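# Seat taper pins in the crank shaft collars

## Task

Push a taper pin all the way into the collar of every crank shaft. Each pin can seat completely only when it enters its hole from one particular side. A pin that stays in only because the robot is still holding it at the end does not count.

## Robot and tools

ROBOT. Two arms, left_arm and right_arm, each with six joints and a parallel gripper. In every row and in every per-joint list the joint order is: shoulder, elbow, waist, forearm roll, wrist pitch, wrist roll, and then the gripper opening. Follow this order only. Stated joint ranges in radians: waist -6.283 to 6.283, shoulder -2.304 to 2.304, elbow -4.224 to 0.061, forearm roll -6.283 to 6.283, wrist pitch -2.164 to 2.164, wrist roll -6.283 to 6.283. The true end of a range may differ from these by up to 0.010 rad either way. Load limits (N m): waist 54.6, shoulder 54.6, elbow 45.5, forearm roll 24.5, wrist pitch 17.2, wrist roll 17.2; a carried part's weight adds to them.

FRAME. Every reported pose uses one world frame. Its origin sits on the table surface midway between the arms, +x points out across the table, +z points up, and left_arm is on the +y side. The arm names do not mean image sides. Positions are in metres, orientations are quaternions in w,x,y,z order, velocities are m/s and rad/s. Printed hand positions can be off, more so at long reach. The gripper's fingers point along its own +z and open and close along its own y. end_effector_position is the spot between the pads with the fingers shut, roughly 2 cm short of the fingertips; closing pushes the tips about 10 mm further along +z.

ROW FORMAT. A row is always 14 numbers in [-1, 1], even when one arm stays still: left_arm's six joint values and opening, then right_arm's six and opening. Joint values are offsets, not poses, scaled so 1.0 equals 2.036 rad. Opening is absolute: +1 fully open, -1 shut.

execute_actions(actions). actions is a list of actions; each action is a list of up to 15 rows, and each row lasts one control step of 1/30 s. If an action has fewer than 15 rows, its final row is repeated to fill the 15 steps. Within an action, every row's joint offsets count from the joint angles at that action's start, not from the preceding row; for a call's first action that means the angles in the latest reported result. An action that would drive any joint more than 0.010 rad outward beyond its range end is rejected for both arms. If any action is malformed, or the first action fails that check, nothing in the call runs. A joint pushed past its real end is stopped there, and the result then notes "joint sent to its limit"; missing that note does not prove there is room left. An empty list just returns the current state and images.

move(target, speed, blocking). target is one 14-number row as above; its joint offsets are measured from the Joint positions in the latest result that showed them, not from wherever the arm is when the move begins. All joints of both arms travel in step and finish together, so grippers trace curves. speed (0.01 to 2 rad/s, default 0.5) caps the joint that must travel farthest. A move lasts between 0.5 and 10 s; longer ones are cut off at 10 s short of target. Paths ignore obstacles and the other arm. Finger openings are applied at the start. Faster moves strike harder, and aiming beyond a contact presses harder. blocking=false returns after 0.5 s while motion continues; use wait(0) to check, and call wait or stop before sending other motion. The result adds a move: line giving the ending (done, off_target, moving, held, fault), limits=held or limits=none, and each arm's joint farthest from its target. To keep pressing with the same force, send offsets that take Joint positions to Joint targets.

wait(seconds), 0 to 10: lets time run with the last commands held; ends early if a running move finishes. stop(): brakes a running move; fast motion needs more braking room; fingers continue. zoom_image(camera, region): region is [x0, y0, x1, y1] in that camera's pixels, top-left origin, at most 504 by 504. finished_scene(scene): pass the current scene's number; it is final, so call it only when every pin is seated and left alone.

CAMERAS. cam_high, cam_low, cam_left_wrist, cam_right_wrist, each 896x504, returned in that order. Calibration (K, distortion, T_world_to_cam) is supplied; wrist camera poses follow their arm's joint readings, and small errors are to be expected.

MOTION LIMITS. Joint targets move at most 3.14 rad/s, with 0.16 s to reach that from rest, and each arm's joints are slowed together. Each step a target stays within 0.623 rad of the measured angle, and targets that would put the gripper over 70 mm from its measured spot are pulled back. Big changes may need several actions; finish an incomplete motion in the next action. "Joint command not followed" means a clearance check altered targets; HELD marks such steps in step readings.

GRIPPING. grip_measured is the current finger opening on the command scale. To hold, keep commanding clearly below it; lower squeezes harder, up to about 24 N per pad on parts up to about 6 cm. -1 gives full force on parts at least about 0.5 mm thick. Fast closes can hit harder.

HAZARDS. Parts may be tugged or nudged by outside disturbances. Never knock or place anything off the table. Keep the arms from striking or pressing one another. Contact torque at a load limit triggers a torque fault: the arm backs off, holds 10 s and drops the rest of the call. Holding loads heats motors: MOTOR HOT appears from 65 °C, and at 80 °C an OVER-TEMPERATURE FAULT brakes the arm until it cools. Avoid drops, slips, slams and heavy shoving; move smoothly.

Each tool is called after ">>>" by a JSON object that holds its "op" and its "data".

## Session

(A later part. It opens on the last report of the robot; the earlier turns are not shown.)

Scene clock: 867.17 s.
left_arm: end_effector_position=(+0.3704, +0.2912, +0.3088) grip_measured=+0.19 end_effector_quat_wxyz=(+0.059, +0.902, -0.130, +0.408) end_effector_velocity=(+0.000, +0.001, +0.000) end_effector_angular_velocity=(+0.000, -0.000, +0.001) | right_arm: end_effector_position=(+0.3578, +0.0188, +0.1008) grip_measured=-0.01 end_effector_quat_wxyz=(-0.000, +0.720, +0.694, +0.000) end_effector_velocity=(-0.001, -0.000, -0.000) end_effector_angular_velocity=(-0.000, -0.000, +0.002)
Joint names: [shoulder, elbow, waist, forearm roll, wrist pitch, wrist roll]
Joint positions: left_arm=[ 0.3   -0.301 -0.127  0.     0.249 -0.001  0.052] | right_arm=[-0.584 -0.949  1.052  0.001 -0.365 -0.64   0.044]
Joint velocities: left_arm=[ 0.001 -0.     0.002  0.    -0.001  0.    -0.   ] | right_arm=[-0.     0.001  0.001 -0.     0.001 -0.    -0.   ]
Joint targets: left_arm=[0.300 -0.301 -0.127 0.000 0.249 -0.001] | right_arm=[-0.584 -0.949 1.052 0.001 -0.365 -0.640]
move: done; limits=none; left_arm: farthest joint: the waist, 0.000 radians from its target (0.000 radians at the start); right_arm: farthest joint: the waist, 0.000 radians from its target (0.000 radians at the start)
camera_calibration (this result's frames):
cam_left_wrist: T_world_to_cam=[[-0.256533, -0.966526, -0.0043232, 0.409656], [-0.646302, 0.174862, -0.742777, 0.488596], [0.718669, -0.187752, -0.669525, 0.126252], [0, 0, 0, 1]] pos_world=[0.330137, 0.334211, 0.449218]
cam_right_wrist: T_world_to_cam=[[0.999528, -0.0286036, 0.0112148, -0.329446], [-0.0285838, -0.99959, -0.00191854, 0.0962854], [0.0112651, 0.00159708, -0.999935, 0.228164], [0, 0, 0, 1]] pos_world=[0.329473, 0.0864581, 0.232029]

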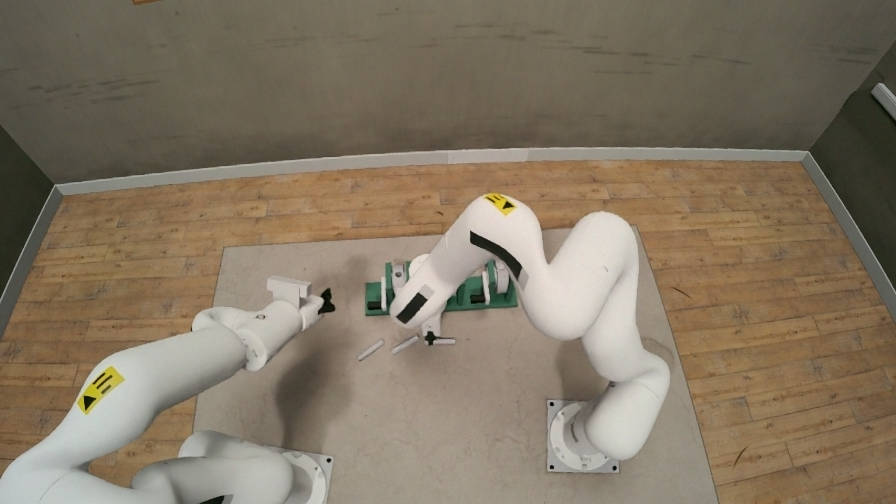

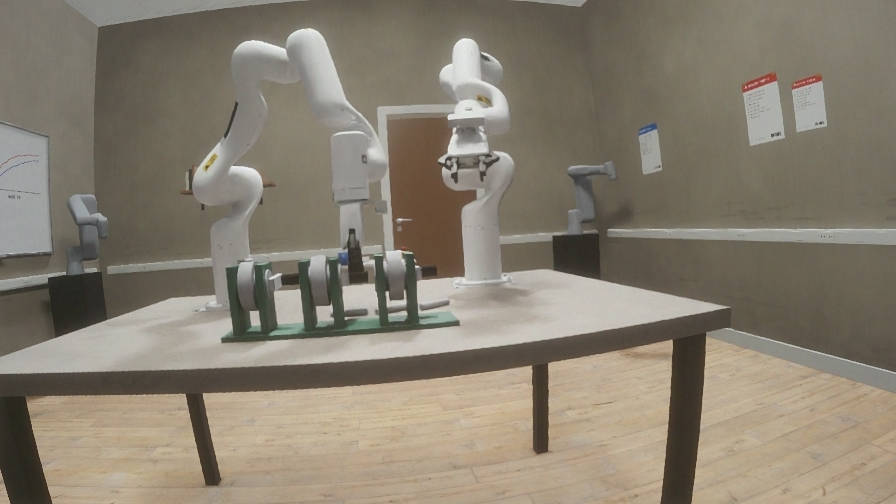

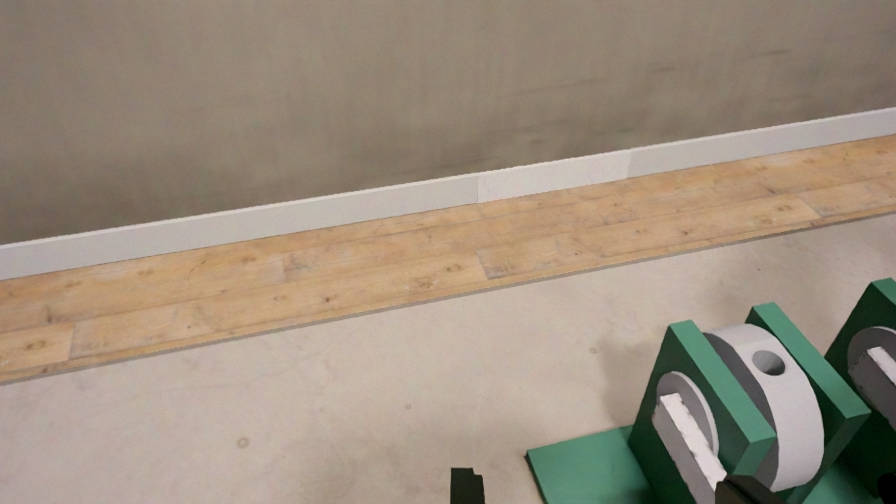

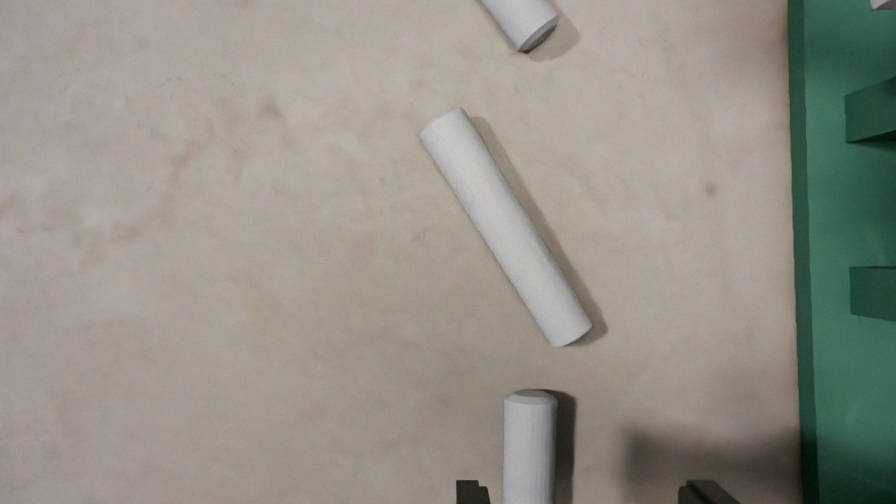

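>>> {"op": "move", "data": {"target": [0,0,0,0,0,0,0.2,-0.0789,-0.012,0,0,0.0668,0,0], "speed": 0.12}}

>>> {"op": "execute_actions", "data": {"actions": [[[0,0,0,0,0,0,0.2,0,0,0,0,0,0,-0.5]],[[0,0,0,0,0,0,0.2,0,0,0,0,0,0,-1]],[[0,0,0,0,0,0,0.2,0,0,0,0,0,0,-1]]]}}

>>> {"op": "move", "data": {"target": [0,0,0,0,0,0,0.2,0.29,0.086,0,0,-0.204,0,-1], "speed": 0.3}}

>>> {"op": "move", "data": {"target": [0,0,0,0,0,0,0.2,0,0.063,-0.047,0,0.834,0.314,-1], "speed": 0.6}}

Scene clock: 894.40 s.
left_arm: end_effector_position=(+0.3704, +0.2912, +0.3088) grip_measured=+0.19 end_effector_quat_wxyz=(+0.059, +0.902, -0.130, +0.408) end_effector_velocity=(+0.000, +0.001, +0.000) end_effector_angular_velocity=(-0.000, -0.001, +0.001) | right_arm: end_effector_position=(+0.3576, +0.0186, +0.0258) grip_measured=-0.01 end_effector_quat_wxyz=(-0.000, +0.720, +0.694, +0.000) end_effector_velocity=(+0.001, +0.001, +0.000) end_effector_angular_velocity=(+0.003, -0.002, -0.001)
Joint names: [shoulder, elbow, waist, forearm roll, wrist pitch, wrist roll]
Joint positions: left_arm=[ 0.3   -0.301 -0.127  0.     0.249 -0.001  0.052] | right_arm=[-0.744 -0.974  1.052  0.001 -0.229 -0.64   0.044]
Joint velocities: left_arm=[ 0.     0.     0.001 -0.     0.001  0.    -0.   ] | right_arm=[ 0.001 -0.    -0.001 -0.     0.003  0.001  0.   ]
Joint targets: left_arm=[0.300 -0.301 -0.127 0.000 0.249 -0.001] | right_arm=[-0.744 -0.974 1.052 0.001 -0.229 -0.640]
move: done; limits=none; left_arm: farthest joint: the waist, 0.000 radians from its target (0.000 radians at the start); right_arm: farthest joint: the shoulder, 0.001 radians from its target (0.161 radians at the start)
camera_calibration (this result's frames):
cam_left_wrist: T_world_to_cam=[[-0.256532, -0.966526, -0.00432318, 0.409656], [-0.646302, 0.174862, -0.742777, 0.488596], [0.718669, -0.187752, -0.669525, 0.126252], [0, 0, 0, 1]] pos_world=[0.330137, 0.334211, 0.449218]
cam_right_wrist: T_world_to_cam=[[0.999527, -0.028649, 0.0111725, -0.328497], [-0.028632, -0.999589, -0.00168488, 0.0959827], [0.0112161, 0.0013642, -0.999936, 0.153222], [0, 0, 0, 1]] pos_world=[0.329371, 0.0863231, 0.157044]

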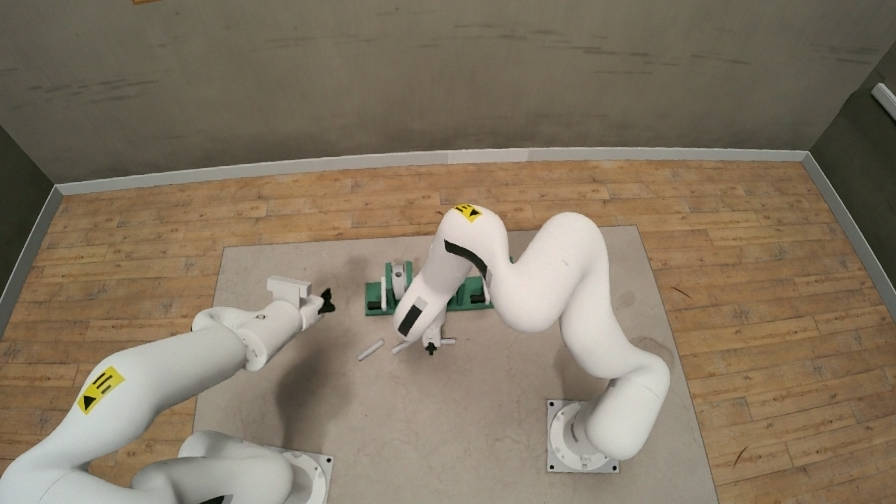

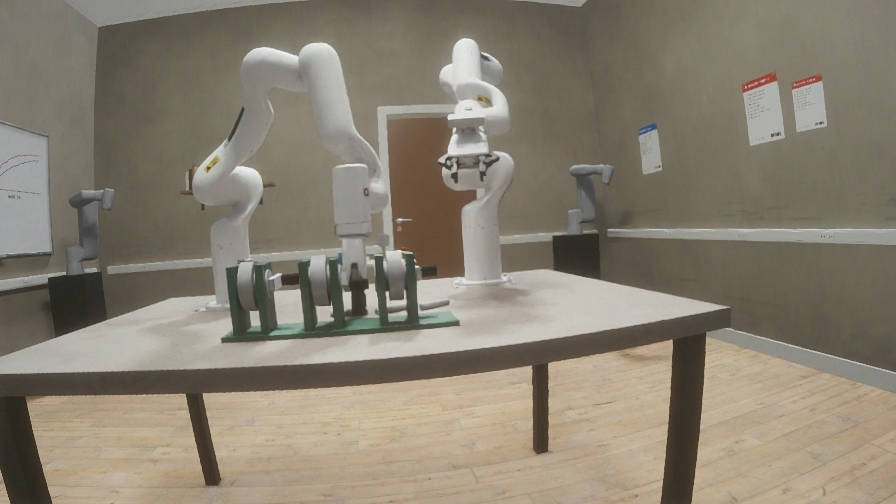

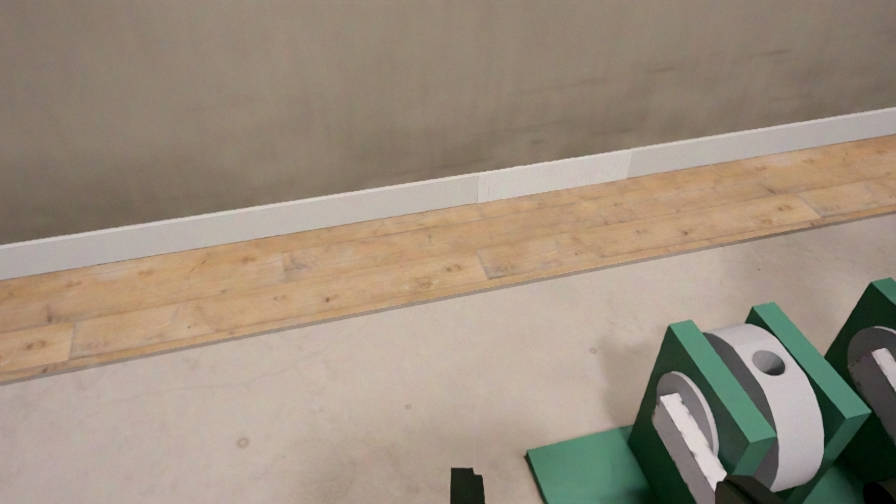

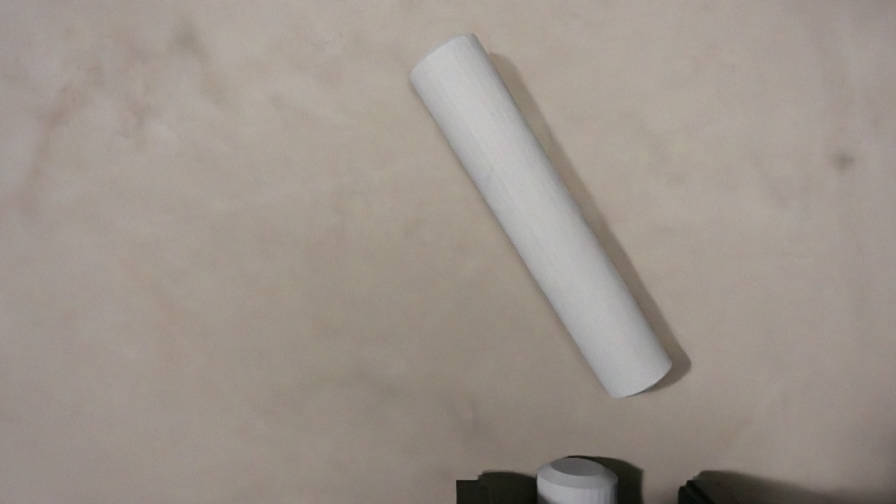

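Scene clock: 895.90 s.
left_arm: end_effector_position=(+0.3704, +0.2912, +0.3088) grip_measured=+0.19 end_effector_quat_wxyz=(+0.059, +0.902, -0.130, +0.408) end_effector_velocity=(+0.000, +0.000, +0.000) end_effector_angular_velocity=(-0.000, -0.000, +0.001) | right_arm: end_effector_position=(+0.3577, +0.0186, +0.0258) grip_measured=-0.61 end_effector_quat_wxyz=(-0.000, +0.720, +0.694, +0.000) end_effector_velocity=(-0.001, -0.000, -0.000) end_effector_angular_velocity=(-0.003, +0.002, +0.000)
Joint names: [shoulder, elbow, waist, forearm roll, wrist pitch, wrist roll]
Joint positions: left_arm=[ 0.3   -0.301 -0.127  0.     0.249 -0.001  0.052] | right_arm=[-0.744 -0.974  1.052  0.001 -0.229 -0.64   0.017]
Joint velocities: left_arm=[ 0.001  0.     0.001 -0.001  0.     0.    -0.   ] | right_arm=[-0.001 -0.001  0.001 -0.    -0.003  0.     0.   ]
Joint targets: left_arm=[0.300 -0.301 -0.127 0.000 0.249 -0.001] | right_arm=[-0.744 -0.974 1.052 0.001 -0.229 -0.640]
Step readings (joint positions; steps 1 to 15: 1st action; 16 to 30: 2nd action; 31 to 45: 3rd action):
0: left_arm=[0.300 -0.301 -0.127 0.000 0.249 -0.001] | right_arm=[-0.744 -0.974 1.052 0.001 -0.229 -0.640]
1: left_arm=[0.300 -0.301 -0.127 0.000 0.249 -0.001] | right_arm=[-0.744 -0.974 1.052 0.001 -0.229 -0.640]
2: left_arm=[0.300 -0.301 -0.127 0.000 0.249 -0.001] | right_arm=[-0.744 -0.974 1.052 0.001 -0.229 -0.640]
4: left_arm=[0.300 -0.301 -0.127 0.000 0.249 -0.001] | right_arm=[-0.744 -0.974 1.052 0.001 -0.229 -0.640]
8: left_arm=[0.300 -0.301 -0.127 0.000 0.249 -0.001] | right_arm=[-0.744 -0.974 1.052 0.001 -0.229 -0.640]
15: left_arm=[0.300 -0.301 -0.127 0.000 0.249 -0.001] | right_arm=[-0.744 -0.974 1.052 0.001 -0.229 -0.640]
16: left_arm=[0.300 -0.301 -0.127 0.000 0.249 -0.001] | right_arm=[-0.744 -0.974 1.052 0.001 -0.229 -0.640]
17: left_arm=[0.300 -0.301 -0.127 0.000 0.249 -0.001] | right_arm=[-0.744 -0.974 1.052 0.001 -0.229 -0.640]
19: left_arm=[0.300 -0.301 -0.127 0.000 0.249 -0.001] | right_arm=[-0.744 -0.974 1.052 0.001 -0.229 -0.640]
23: left_arm=[0.300 -0.301 -0.127 0.000 0.249 -0.001] | right_arm=[-0.744 -0.974 1.052 0.001 -0.229 -0.640]
30: left_arm=[0.300 -0.301 -0.127 0.000 0.249 -0.001] | right_arm=[-0.744 -0.974 1.052 0.001 -0.229 -0.640]
31: left_arm=[0.300 -0.301 -0.127 0.000 0.249 -0.001] | right_arm=[-0.744 -0.974 1.052 0.001 -0.229 -0.640]
32: left_arm=[0.300 -0.301 -0.127 0.000 0.249 -0.001] | right_arm=[-0.744 -0.974 1.052 0.001 -0.229 -0.640]
34: left_arm=[0.300 -0.301 -0.127 0.000 0.249 -0.001] | right_arm=[-0.744 -0.974 1.052 0.001 -0.229 -0.640]
38: left_arm=[0.300 -0.301 -0.127 0.000 0.249 -0.001] | right_arm=[-0.744 -0.974 1.052 0.001 -0.229 -0.640]
45: Joint positions above
camera_calibration (this result's frames):
cam_left_wrist: T_world_to_cam=[[-0.256532, -0.966526, -0.0043232, 0.409656], [-0.646302, 0.174862, -0.742777, 0.488596], [0.718669, -0.187752, -0.669525, 0.126252], [0, 0, 0, 1]] pos_world=[0.330137, 0.334211, 0.449218]
cam_right_wrist: T_world_to_cam=[[0.999527, -0.0286525, 0.0111884, -0.328506], [-0.0286352, -0.999588, -0.00170467, 0.0959883], [0.0112326, 0.00138348, -0.999936, 0.153218], [0, 0, 0, 1]] pos_world=[0.329378, 0.0863243, 0.157048]

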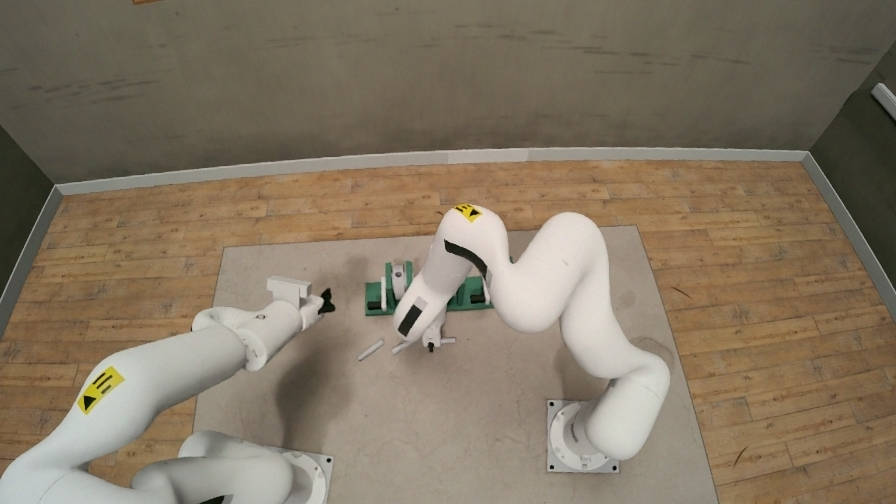

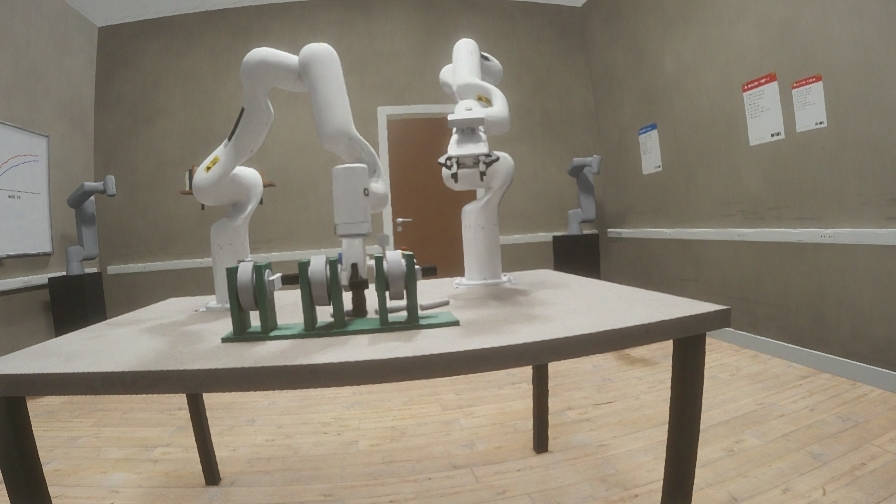

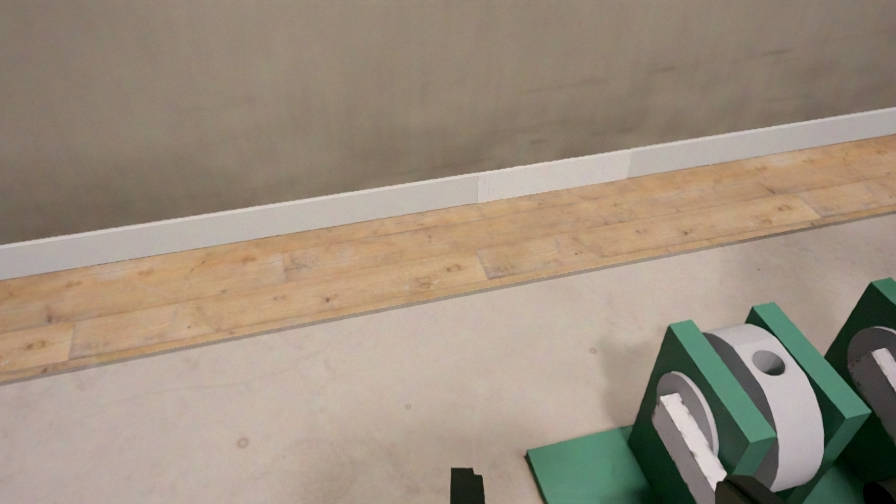

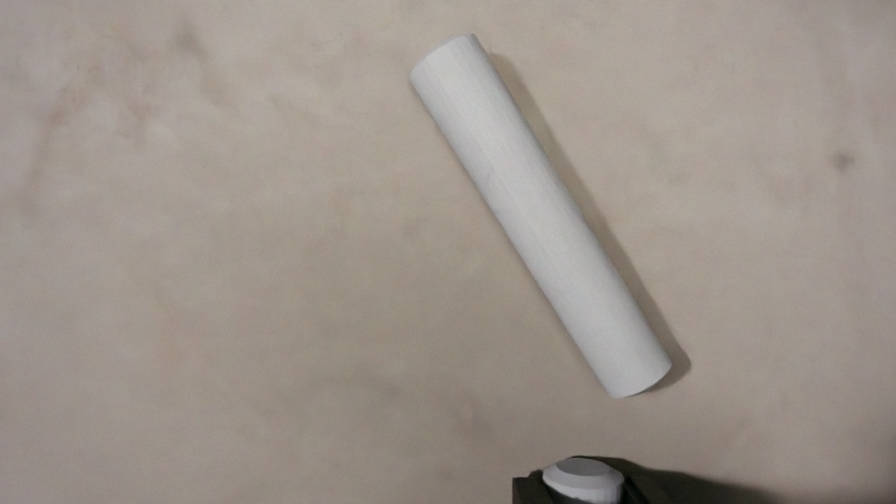

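Scene clock: 898.23 s.
left_arm: end_effector_position=(+0.3704, +0.2912, +0.3088) grip_measured=+0.19 end_effector_quat_wxyz=(+0.059, +0.902, -0.130, +0.408) end_effector_velocity=(-0.000, -0.000, -0.000) end_effector_angular_velocity=(+0.000, +0.001, -0.000) | right_arm: end_effector_position=(+0.3129, -0.0372, +0.2544) grip_measured=-0.61 end_effector_quat_wxyz=(-0.000, +0.720, +0.694, -0.000) end_effector_velocity=(-0.000, +0.001, +0.001) end_effector_angular_velocity=(+0.001, -0.001, +0.001)
Joint names: [shoulder, elbow, waist, forearm roll, wrist pitch, wrist roll]
Joint positions: left_arm=[ 0.3   -0.301 -0.127  0.     0.249 -0.001  0.052] | right_arm=[-0.154 -0.798  1.052  0.001 -0.644 -0.64   0.017]
Joint velocities: left_arm=[-0.001 -0.    -0.001 -0.    -0.001  0.    -0.   ] | right_arm=[ 0.002 -0.001  0.001  0.    -0.001  0.    -0.   ]
Joint targets: left_arm=[0.300 -0.301 -0.127 0.000 0.249 -0.001] | right_arm=[-0.154 -0.799 1.052 0.001 -0.644 -0.640]
move: done; limits=none; left_arm: farthest joint: the waist, 0.000 radians from its target (0.000 radians at the start); right_arm: farthest joint: the waist, 0.000 radians from its target (0.000 radians at the start)
camera_calibration (this result's frames):
cam_left_wrist: T_world_to_cam=[[-0.256532, -0.966526, -0.00432319, 0.409656], [-0.646301, 0.174862, -0.742777, 0.488596], [0.718669, -0.187752, -0.669525, 0.126252], [0, 0, 0, 1]] pos_world=[0.330137, 0.334211, 0.449218]
cam_right_wrist: T_world_to_cam=[[0.999536, -0.0285111, 0.0106864, -0.287784], [-0.0284959, -0.999593, -0.00157114, 0.0392107], [0.0107268, 0.00126589, -0.999942, 0.382562], [0, 0, 0, 1]] pos_world=[0.284664, 0.0305054, 0.385677]

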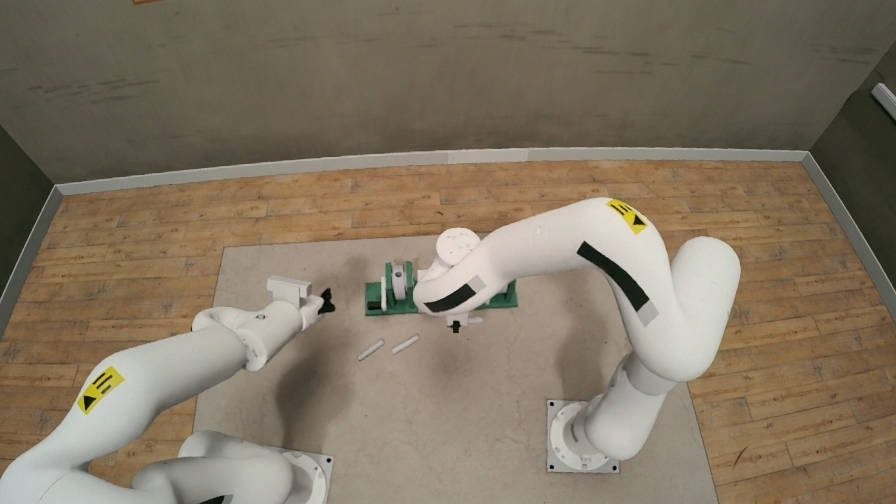

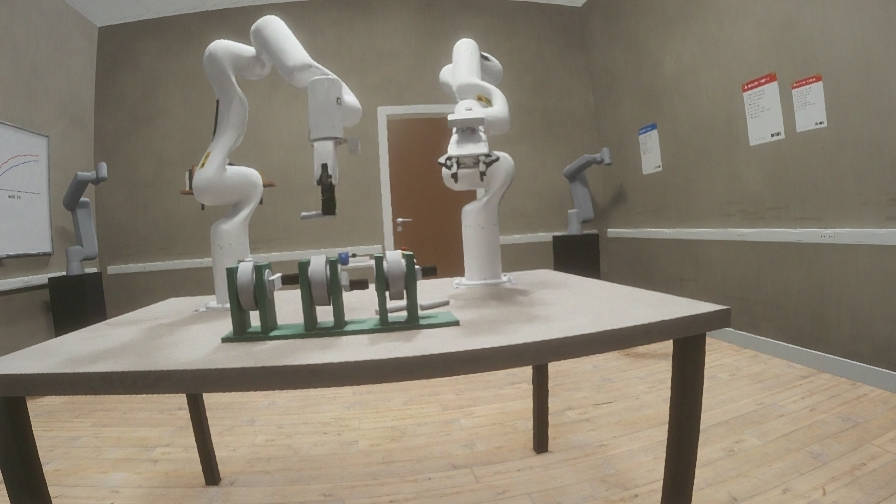

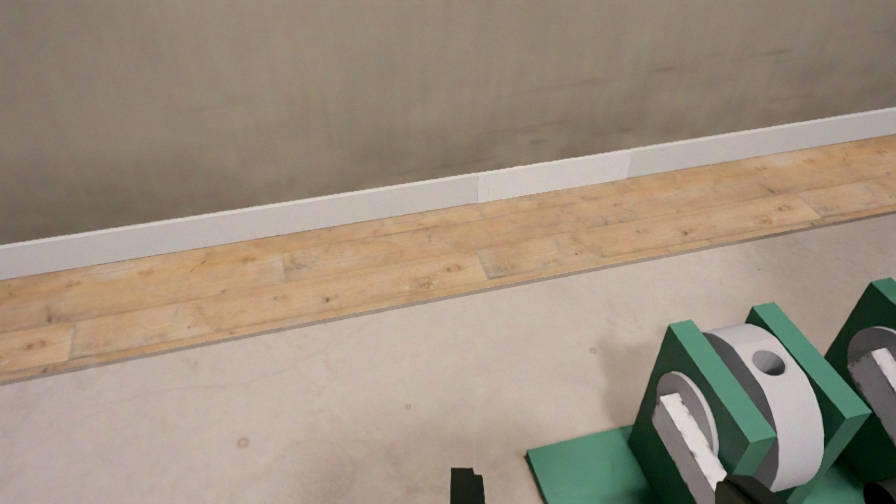

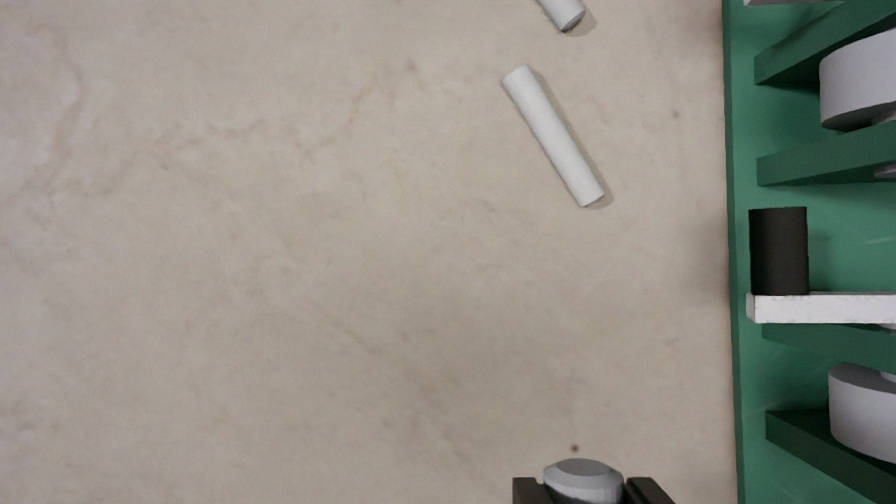

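Scene clock: 901.53 s.
left_arm: end_effector_position=(+0.3704, +0.2912, +0.3088) grip_measured=+0.19 end_effector_quat_wxyz=(+0.059, +0.902, -0.130, +0.408) end_effector_velocity=(-0.000, +0.000, -0.000) end_effector_angular_velocity=(+0.000, +0.002, +0.001) | right_arm: end_effector_position=(+0.4902, +0.0852, +0.4525) grip_measured=-0.61 end_effector_quat_wxyz=(-0.275, +0.652, +0.275, +0.651) end_effector_velocity=(+0.000, -0.000, +0.000) end_effector_angular_velocity=(+0.001, -0.000, -0.001)
Joint names: [shoulder, elbow, waist, forearm roll, wrist pitch, wrist roll]
Joint positions: left_arm=[ 0.3   -0.301 -0.127  0.     0.249 -0.001  0.052] | right_arm=[-0.154 -0.67   0.957  0.001  1.053 -0.001  0.017]
Joint velocities: left_arm=[-0.     0.     0.    -0.001 -0.001  0.    -0.   ] | right_arm=[-0.    -0.001 -0.001  0.     0.001  0.001  0.   ]
Joint targets: left_arm=[0.300 -0.301 -0.127 0.000 0.249 -0.001] | right_arm=[-0.154 -0.670 0.957 0.001 1.053 -0.001]
move: done; limits=none; left_arm: farthest joint: the waist, 0.000 radians from its target (0.000 radians at the start); right_arm: farthest joint: the wrist pitch, 0.001 radians from its target (1.698 radians at the start)
camera_calibration (this result's frames):
cam_left_wrist: T_world_to_cam=[[-0.256532, -0.966526, -0.00432326, 0.409656], [-0.646301, 0.174862, -0.742777, 0.488596], [0.718669, -0.187752, -0.669525, 0.126252], [0, 0, 0, 1]] pos_world=[0.330137, 0.334211, 0.449218]
cam_right_wrist: T_world_to_cam=[[0.70928, -0.704888, 0.00748444, -0.262234], [0.0051989, -0.00538633, -0.999972, 0.517546], [0.704908, 0.709299, -0.000155776, -0.274448], [0, 0, 0, 1]] pos_world=[0.376768, 0.012608, 0.519451]

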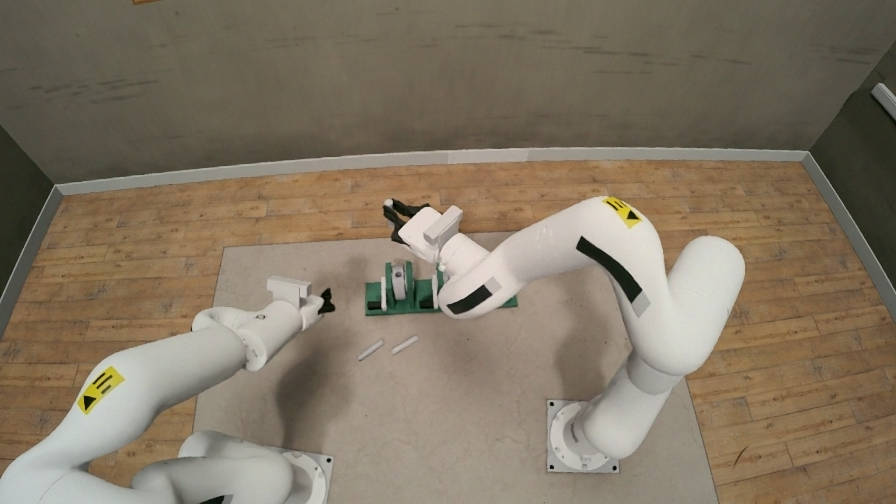

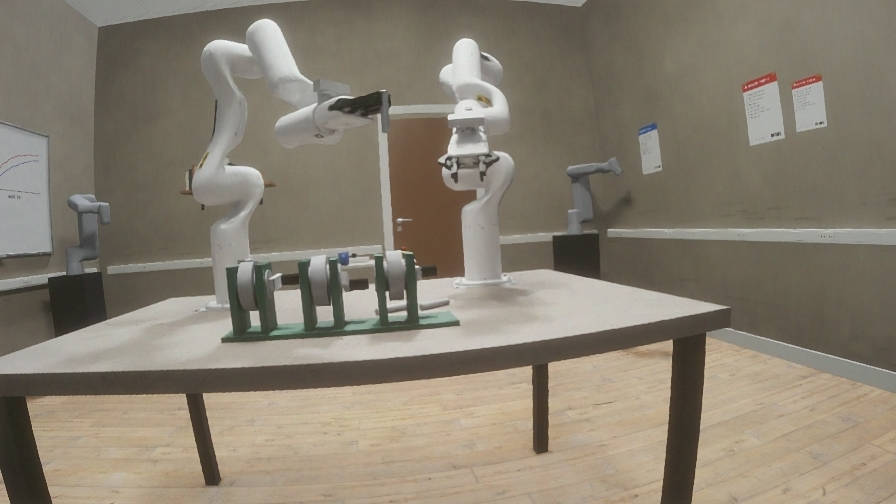

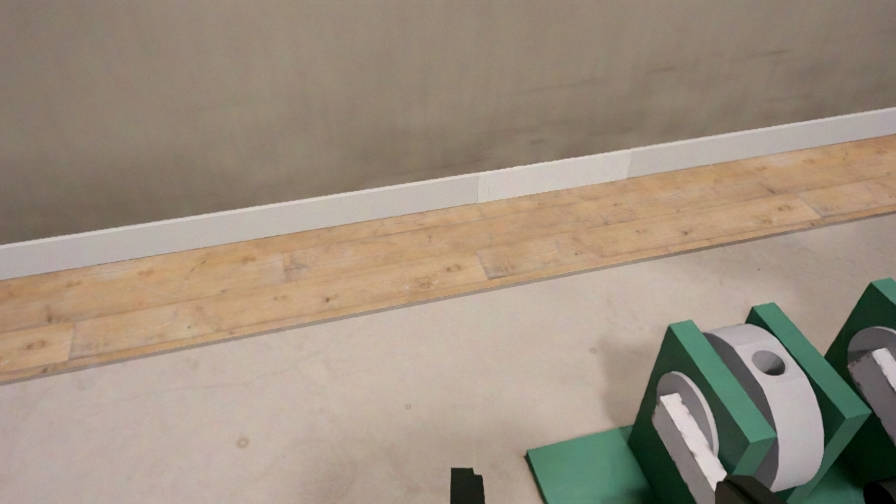

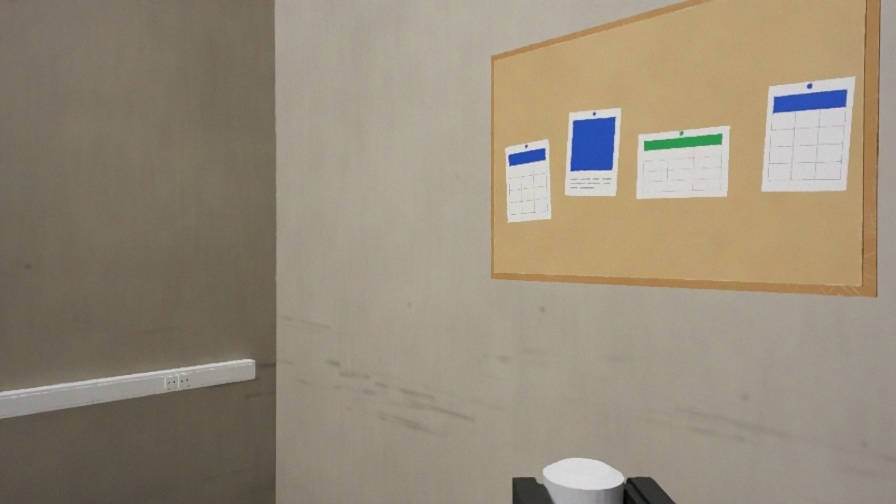

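>>> {"op": "move", "data": {"target": [0,0,-0.13,0,0,0,0.2,-0.2534,-0.0196,0,0,0.2348,0,-1], "speed": 0.2}}

>>> {"op": "move", "data": {"target": [0,0,0,0,0,0,0.2,-0.024,-0.0065,0,0,0.0175,0,-1], "speed": 0.05}}

>>> {"op": "zoom_image", "data": {"camera": "cam_low", "region": [350,200,450,300]}}

Scene clock: 914.33 s.
left_arm: end_effector_position=(+0.3238, +0.1869, +0.3088) grip_measured=+0.19 end_effector_quat_wxyz=(+0.113, +0.877, -0.248, +0.397) end_effector_velocity=(+0.000, -0.000, +0.000) end_effector_angular_velocity=(-0.001, -0.002, -0.000) | right_arm: end_effector_position=(+0.4962, +0.0915, +0.2505) grip_measured=-0.61 end_effector_quat_wxyz=(-0.275, +0.651, +0.275, +0.652) end_effector_velocity=(+0.000, -0.000, -0.002) end_effector_angular_velocity=(-0.002, +0.003, -0.000)
Joint names: [shoulder, elbow, waist, forearm roll, wrist pitch, wrist roll]
Joint positions: left_arm=[ 0.3   -0.301 -0.391  0.     0.249 -0.001  0.052] | right_arm=[-0.67  -0.71   0.957  0.001  1.531 -0.001  0.017]
Joint velocities: left_arm=[-0.    -0.    -0.    -0.     0.003  0.    -0.   ] | right_arm=[-0.002 -0.    -0.     0.    -0.001  0.001 -0.   ]
Joint targets: left_arm=[0.300 -0.301 -0.391 0.000 0.249 -0.001] | right_arm=[-0.670 -0.710 0.957 0.001 1.531 -0.001]
move: done; limits=none; left_arm: farthest joint: the waist, 0.000 radians from its target (0.265 radians at the start); right_arm: farthest joint: the waist, 0.000 radians from its target (0.000 radians at the start)
camera_calibration (this result's frames):
cam_left_wrist: T_world_to_cam=[[-0.500314, -0.865833, -0.00431997, 0.35698], [-0.578104, 0.337758, -0.742776, 0.424233], [0.644579, -0.369124, -0.669526, 0.197998], [0, 0, 0, 1]] pos_world=[0.296228, 0.238883, 0.449217]
cam_right_wrist: T_world_to_cam=[[0.709189, -0.704975, 0.00784393, -0.260682], [0.00721901, -0.003864, -0.999966, 0.314358], [0.704981, 0.709222, 0.00234891, -0.28382], [0, 0, 0, 1]] pos_world=[0.382692, 0.0187317, 0.317059]

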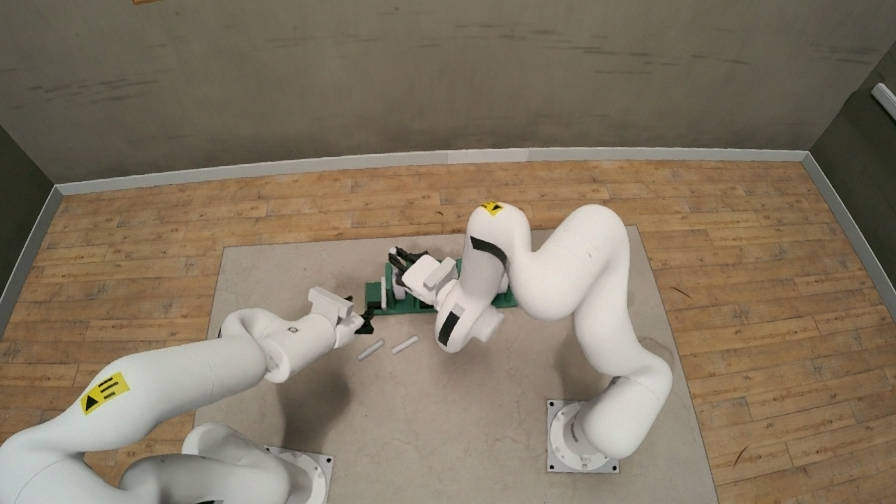

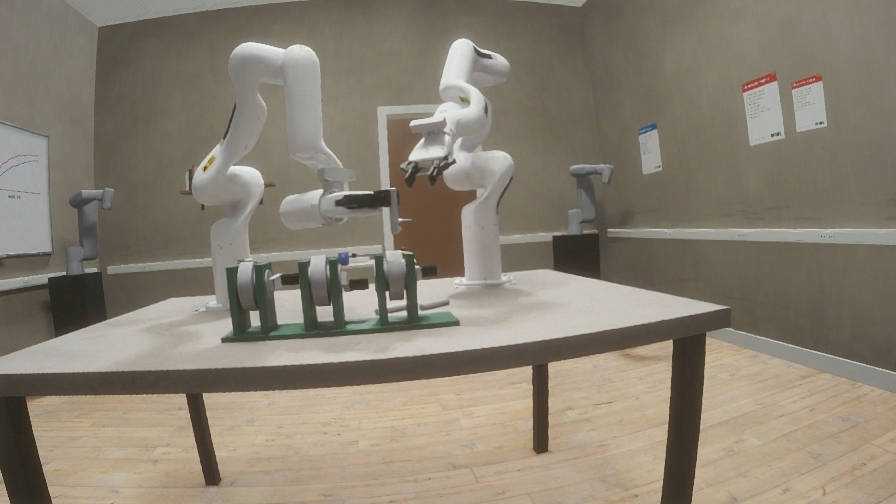

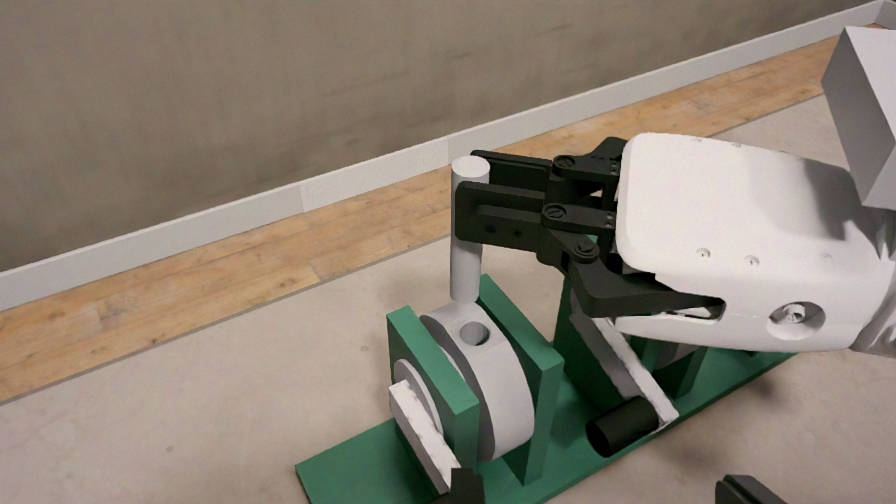

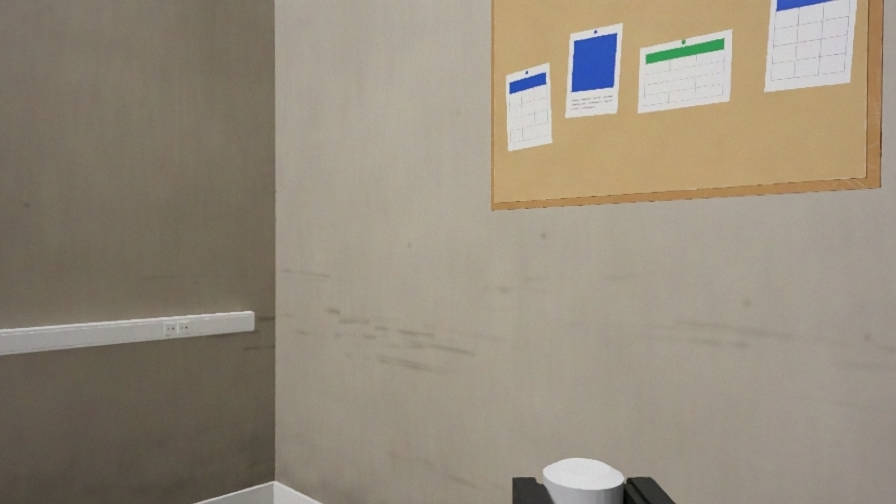

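Scene clock: 915.60 s.
left_arm: end_effector_position=(+0.3238, +0.1869, +0.3088) grip_measured=+0.19 end_effector_quat_wxyz=(+0.113, +0.877, -0.248, +0.397) end_effector_velocity=(-0.000, -0.000, -0.000) end_effector_angular_velocity=(-0.000, -0.000, -0.001) | right_arm: end_effector_position=(+0.4960, +0.0912, +0.2327) grip_measured=-0.61 end_effector_quat_wxyz=(-0.275, +0.651, +0.275, +0.652) end_effector_velocity=(+0.000, +0.001, +0.002) end_effector_angular_velocity=(+0.004, -0.004, +0.001)
Joint names: [shoulder, elbow, waist, forearm roll, wrist pitch, wrist roll]
Joint positions: left_arm=[ 0.3   -0.301 -0.391  0.     0.249 -0.001  0.052] | right_arm=[-0.718 -0.723  0.957  0.001  1.567 -0.001  0.017]
Joint velocities: left_arm=[-0.001 -0.    -0.001 -0.     0.001 -0.    -0.   ] | right_arm=[ 0.002 -0.001  0.001 -0.     0.002 -0.    -0.   ]
Joint targets: left_arm=[0.300 -0.301 -0.391 0.000 0.249 -0.001] | right_arm=[-0.718 -0.723 0.957 0.001 1.567 -0.001]
move: done; limits=none; left_arm: farthest joint: the waist, 0.000 radians from its target (0.000 radians at the start); right_arm: farthest joint: the waist, 0.000 radians from its target (0.000 radians at the start)
camera_calibration (this result's frames):
cam_left_wrist: T_world_to_cam=[[-0.500314, -0.865833, -0.00431999, 0.35698], [-0.578104, 0.337758, -0.742776, 0.424233], [0.644579, -0.369124, -0.669526, 0.197998], [0, 0, 0, 1]] pos_world=[0.296228, 0.238883, 0.449217]
cam_right_wrist: T_world_to_cam=[[0.709188, -0.704975, 0.00787287, -0.260554], [0.00731822, -0.00380525, -0.999966, 0.296498], [0.704981, 0.709222, 0.00246052, -0.283419], [0, 0, 0, 1]] pos_world=[0.382416, 0.0184511, 0.299236]

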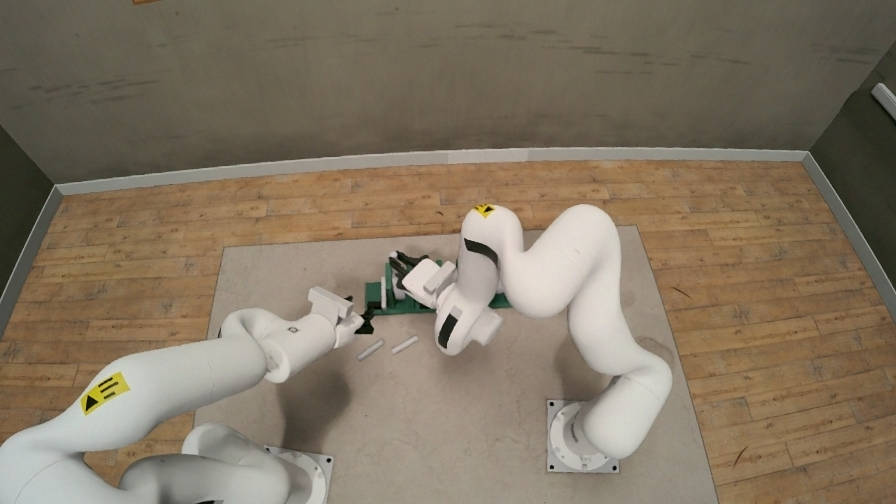

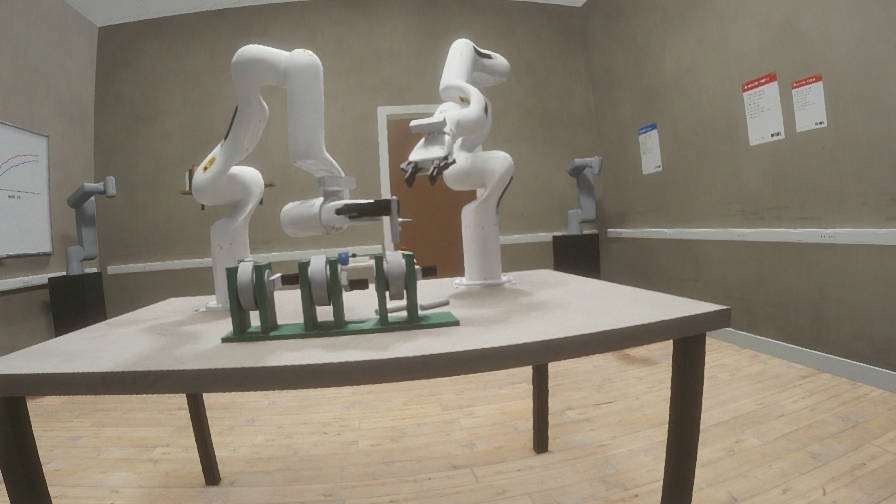

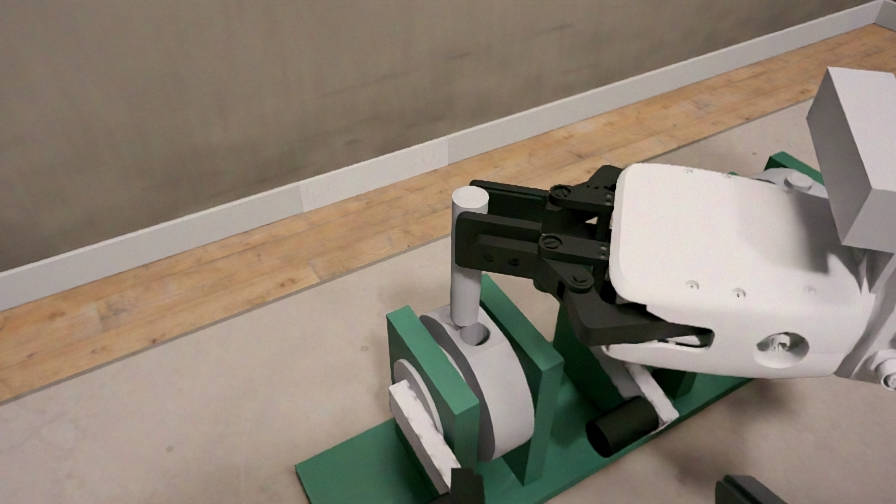

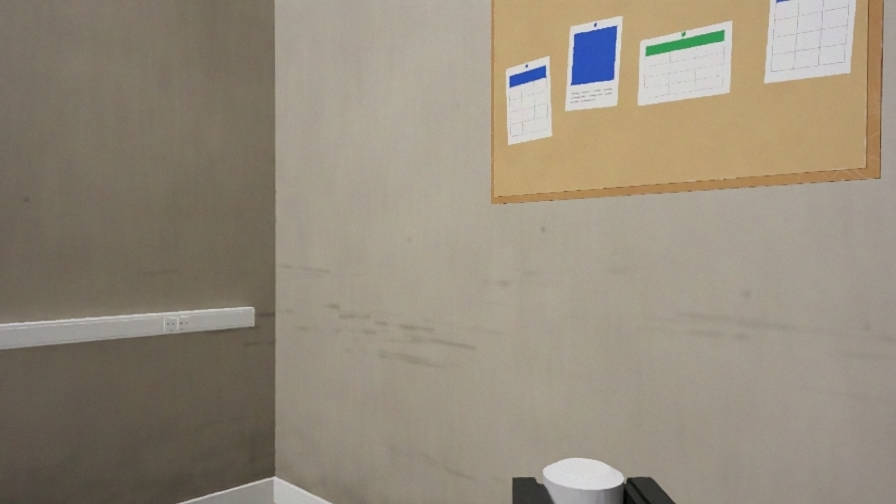

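Region (350, 200, 450, 300) of cam_low's 896x504 image, scaled by 5.040, with more detail than that image has.

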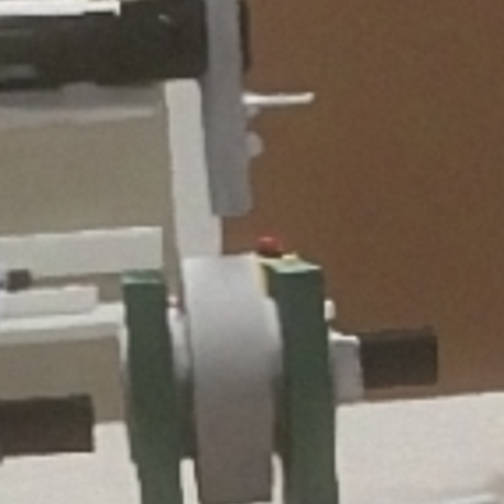

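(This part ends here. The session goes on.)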